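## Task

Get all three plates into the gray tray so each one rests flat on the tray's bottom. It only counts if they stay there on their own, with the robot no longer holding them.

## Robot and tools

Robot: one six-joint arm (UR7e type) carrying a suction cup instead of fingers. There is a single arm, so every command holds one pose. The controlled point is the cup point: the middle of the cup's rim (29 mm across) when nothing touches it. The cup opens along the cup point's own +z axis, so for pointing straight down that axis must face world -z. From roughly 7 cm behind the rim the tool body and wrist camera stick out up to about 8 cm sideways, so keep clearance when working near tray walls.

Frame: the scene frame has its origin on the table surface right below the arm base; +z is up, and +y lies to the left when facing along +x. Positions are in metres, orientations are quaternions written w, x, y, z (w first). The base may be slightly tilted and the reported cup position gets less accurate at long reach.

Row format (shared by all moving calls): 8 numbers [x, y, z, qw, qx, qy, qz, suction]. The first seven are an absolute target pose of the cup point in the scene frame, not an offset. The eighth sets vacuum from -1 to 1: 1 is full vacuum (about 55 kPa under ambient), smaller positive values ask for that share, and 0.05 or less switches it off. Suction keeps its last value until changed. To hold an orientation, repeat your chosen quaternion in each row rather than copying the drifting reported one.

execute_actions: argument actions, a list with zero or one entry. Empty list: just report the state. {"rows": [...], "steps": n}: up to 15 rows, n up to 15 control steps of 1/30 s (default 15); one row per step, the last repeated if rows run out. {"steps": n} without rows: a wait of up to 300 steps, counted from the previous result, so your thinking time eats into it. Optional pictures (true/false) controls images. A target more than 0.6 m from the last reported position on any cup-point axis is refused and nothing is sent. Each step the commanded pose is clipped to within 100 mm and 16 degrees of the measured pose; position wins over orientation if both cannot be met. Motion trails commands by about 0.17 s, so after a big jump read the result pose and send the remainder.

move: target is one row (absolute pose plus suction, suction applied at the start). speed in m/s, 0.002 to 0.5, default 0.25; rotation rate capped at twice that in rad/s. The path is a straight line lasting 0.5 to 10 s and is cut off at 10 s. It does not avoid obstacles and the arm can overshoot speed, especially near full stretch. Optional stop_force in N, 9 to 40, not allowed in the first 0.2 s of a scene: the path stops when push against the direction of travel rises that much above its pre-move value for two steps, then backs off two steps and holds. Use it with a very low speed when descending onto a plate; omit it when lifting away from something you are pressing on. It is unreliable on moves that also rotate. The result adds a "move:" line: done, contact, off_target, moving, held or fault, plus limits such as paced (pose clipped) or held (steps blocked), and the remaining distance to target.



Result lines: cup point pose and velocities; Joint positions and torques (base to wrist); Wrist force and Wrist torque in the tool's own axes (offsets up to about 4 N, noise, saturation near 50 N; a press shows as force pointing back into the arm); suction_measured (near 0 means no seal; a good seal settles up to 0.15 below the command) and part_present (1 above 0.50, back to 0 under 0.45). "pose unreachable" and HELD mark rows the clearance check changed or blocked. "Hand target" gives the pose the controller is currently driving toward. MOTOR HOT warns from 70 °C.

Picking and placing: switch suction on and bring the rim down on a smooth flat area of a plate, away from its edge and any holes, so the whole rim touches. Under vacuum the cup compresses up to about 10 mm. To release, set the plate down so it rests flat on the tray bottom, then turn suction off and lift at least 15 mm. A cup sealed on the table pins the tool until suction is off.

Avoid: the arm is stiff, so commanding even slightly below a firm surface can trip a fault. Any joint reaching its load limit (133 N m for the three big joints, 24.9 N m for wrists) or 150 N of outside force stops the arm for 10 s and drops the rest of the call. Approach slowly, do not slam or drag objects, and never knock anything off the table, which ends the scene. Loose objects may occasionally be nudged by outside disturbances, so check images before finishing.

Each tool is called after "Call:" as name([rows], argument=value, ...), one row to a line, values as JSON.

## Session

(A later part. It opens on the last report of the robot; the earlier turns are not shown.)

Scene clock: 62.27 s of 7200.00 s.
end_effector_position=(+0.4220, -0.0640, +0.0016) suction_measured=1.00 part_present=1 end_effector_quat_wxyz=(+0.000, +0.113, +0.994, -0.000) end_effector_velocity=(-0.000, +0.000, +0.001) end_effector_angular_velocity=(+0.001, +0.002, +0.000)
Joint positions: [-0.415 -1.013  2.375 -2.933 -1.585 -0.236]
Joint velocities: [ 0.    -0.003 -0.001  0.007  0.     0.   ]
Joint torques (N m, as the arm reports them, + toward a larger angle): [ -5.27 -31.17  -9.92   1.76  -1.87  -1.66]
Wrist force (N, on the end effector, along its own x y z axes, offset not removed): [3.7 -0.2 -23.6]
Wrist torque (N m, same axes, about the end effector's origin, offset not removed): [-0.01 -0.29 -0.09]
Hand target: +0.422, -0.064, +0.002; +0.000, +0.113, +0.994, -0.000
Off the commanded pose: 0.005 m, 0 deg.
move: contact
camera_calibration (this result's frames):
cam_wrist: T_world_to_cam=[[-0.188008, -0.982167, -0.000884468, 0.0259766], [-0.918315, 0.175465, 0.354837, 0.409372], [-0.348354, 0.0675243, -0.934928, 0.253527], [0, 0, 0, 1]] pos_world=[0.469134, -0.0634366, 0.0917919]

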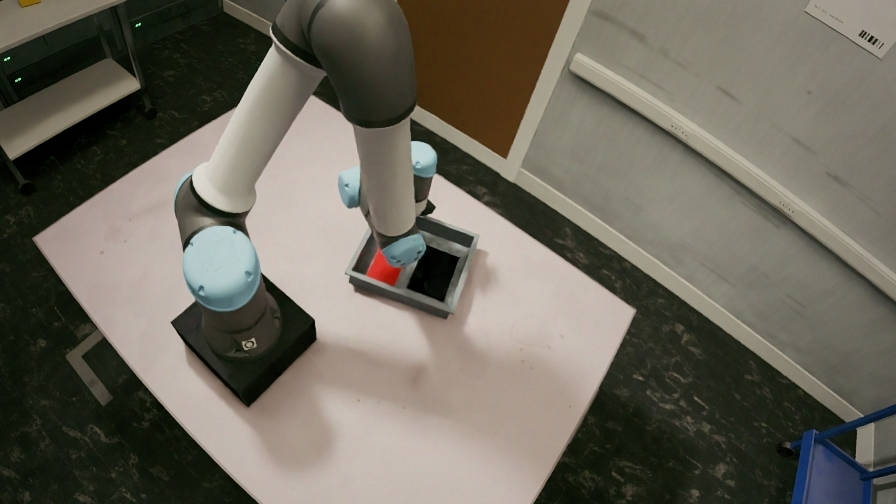

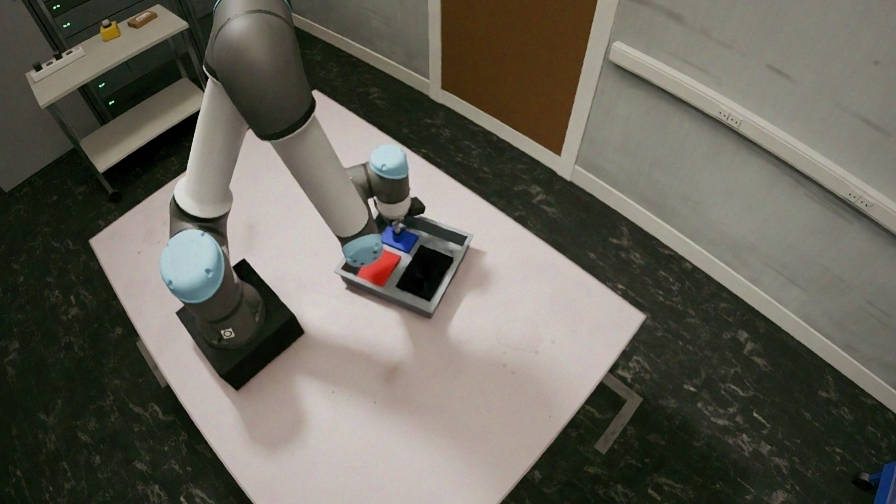

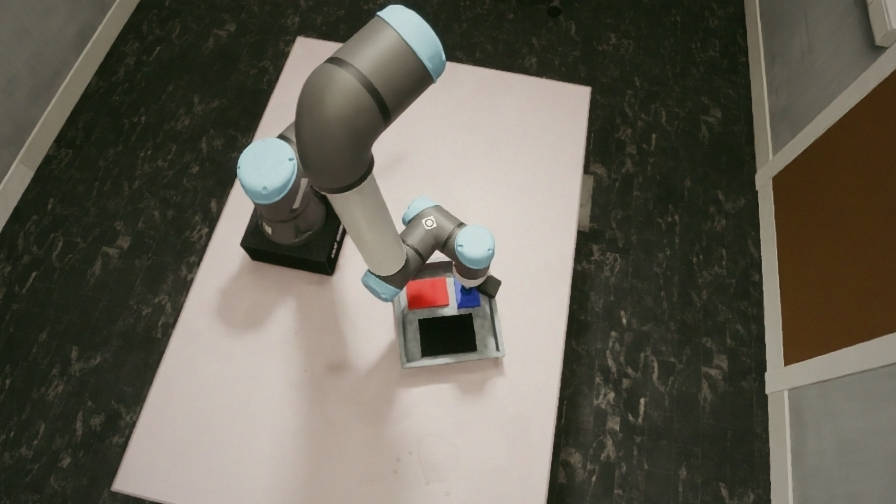

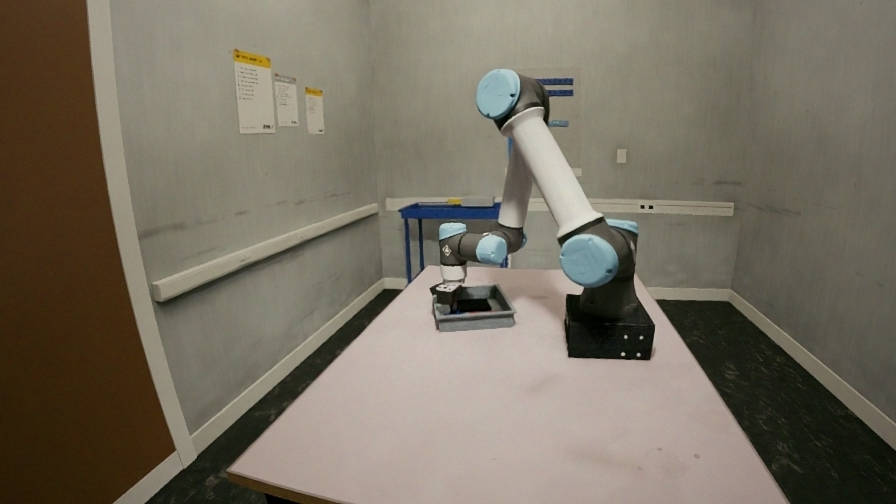

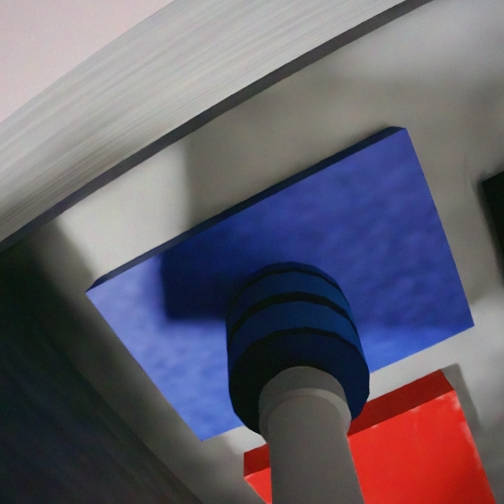

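Call:
move(target=[0.422,-0.064,0.07,0,0.1132,0.9936,0,0], speed=0.1)

Scene clock: 63.77 s of 7200.00 s.
end_effector_position=(+0.4220, -0.0640, +0.0698) suction_measured=0.00 part_present=0 end_effector_quat_wxyz=(+0.000, +0.113, +0.994, -0.000) end_effector_velocity=(-0.000, -0.000, +0.002) end_effector_angular_velocity=(+0.001, -0.000, -0.001)
Joint positions: [-0.413 -1.232  2.367 -2.707 -1.585 -0.234]
Joint velocities: [-0.001 -0.005 -0.     0.005  0.001 -0.   ]
Joint torques (N m, as the arm reports them, + toward a larger angle): [  4.38 -34.35 -18.82   0.81   0.25   1.34]
Wrist force (N, on the end effector, along its own x y z axes, offset not removed): [0.2 -0.2 -4.6]
Wrist torque (N m, same axes, about the end effector's origin, offset not removed): [0.02 -0.22 0.23]
Hand target: +0.422, -0.064, +0.070; -0.000, +0.113, +0.994, -0.000
Off the commanded pose: 0.000 m, 0 deg.
move: done
camera_calibration (this result's frames):
cam_wrist: T_world_to_cam=[[-0.187999, -0.982169, -0.000904305, 0.0260518], [-0.918294, 0.175446, 0.354901, 0.38512], [-0.348414, 0.0675516, -0.934903, 0.317385], [0, 0, 0, 1]] pos_world=[0.469133, -0.0634206, 0.160068]

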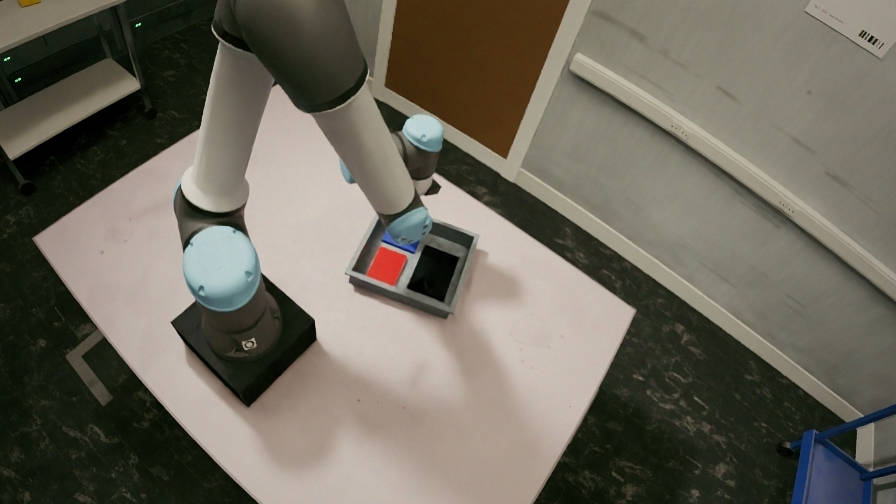

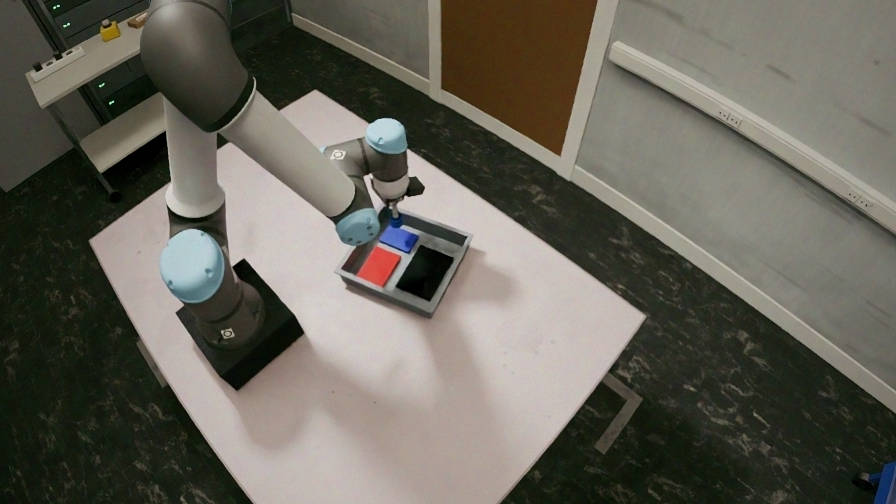

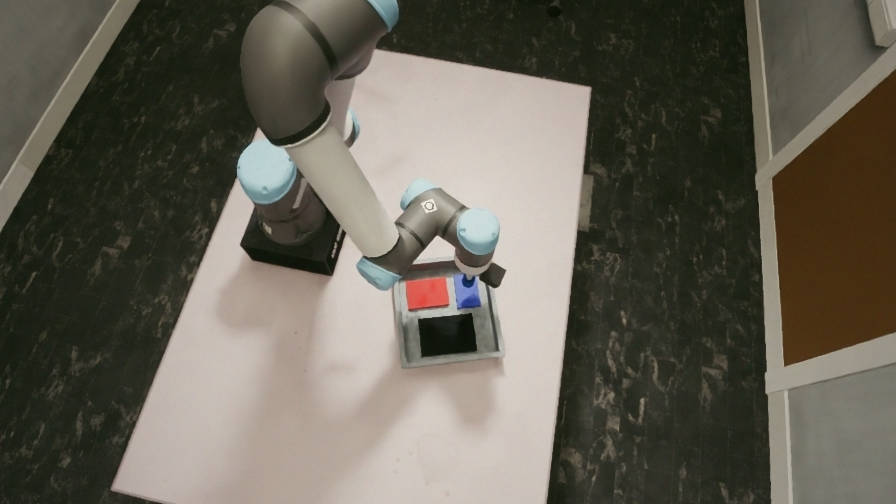

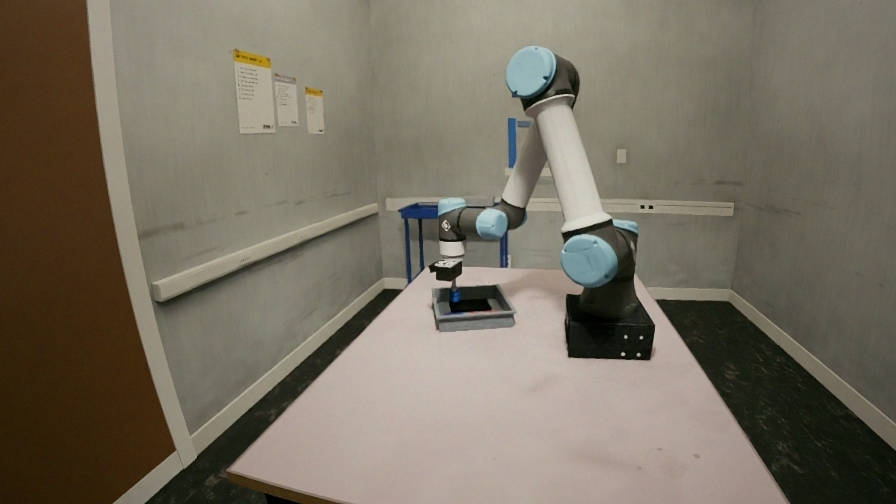

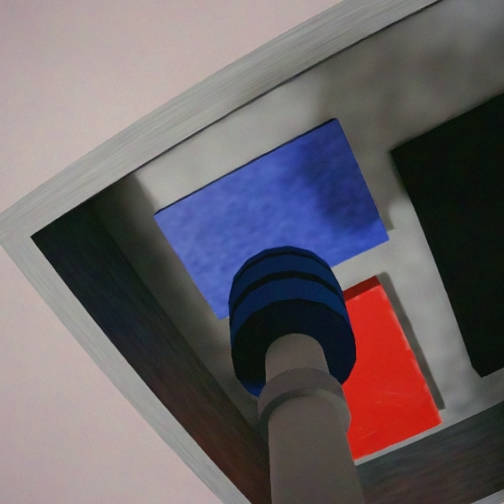

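Call:
finished_scene(scene=2)

The scene is finished: the task was done.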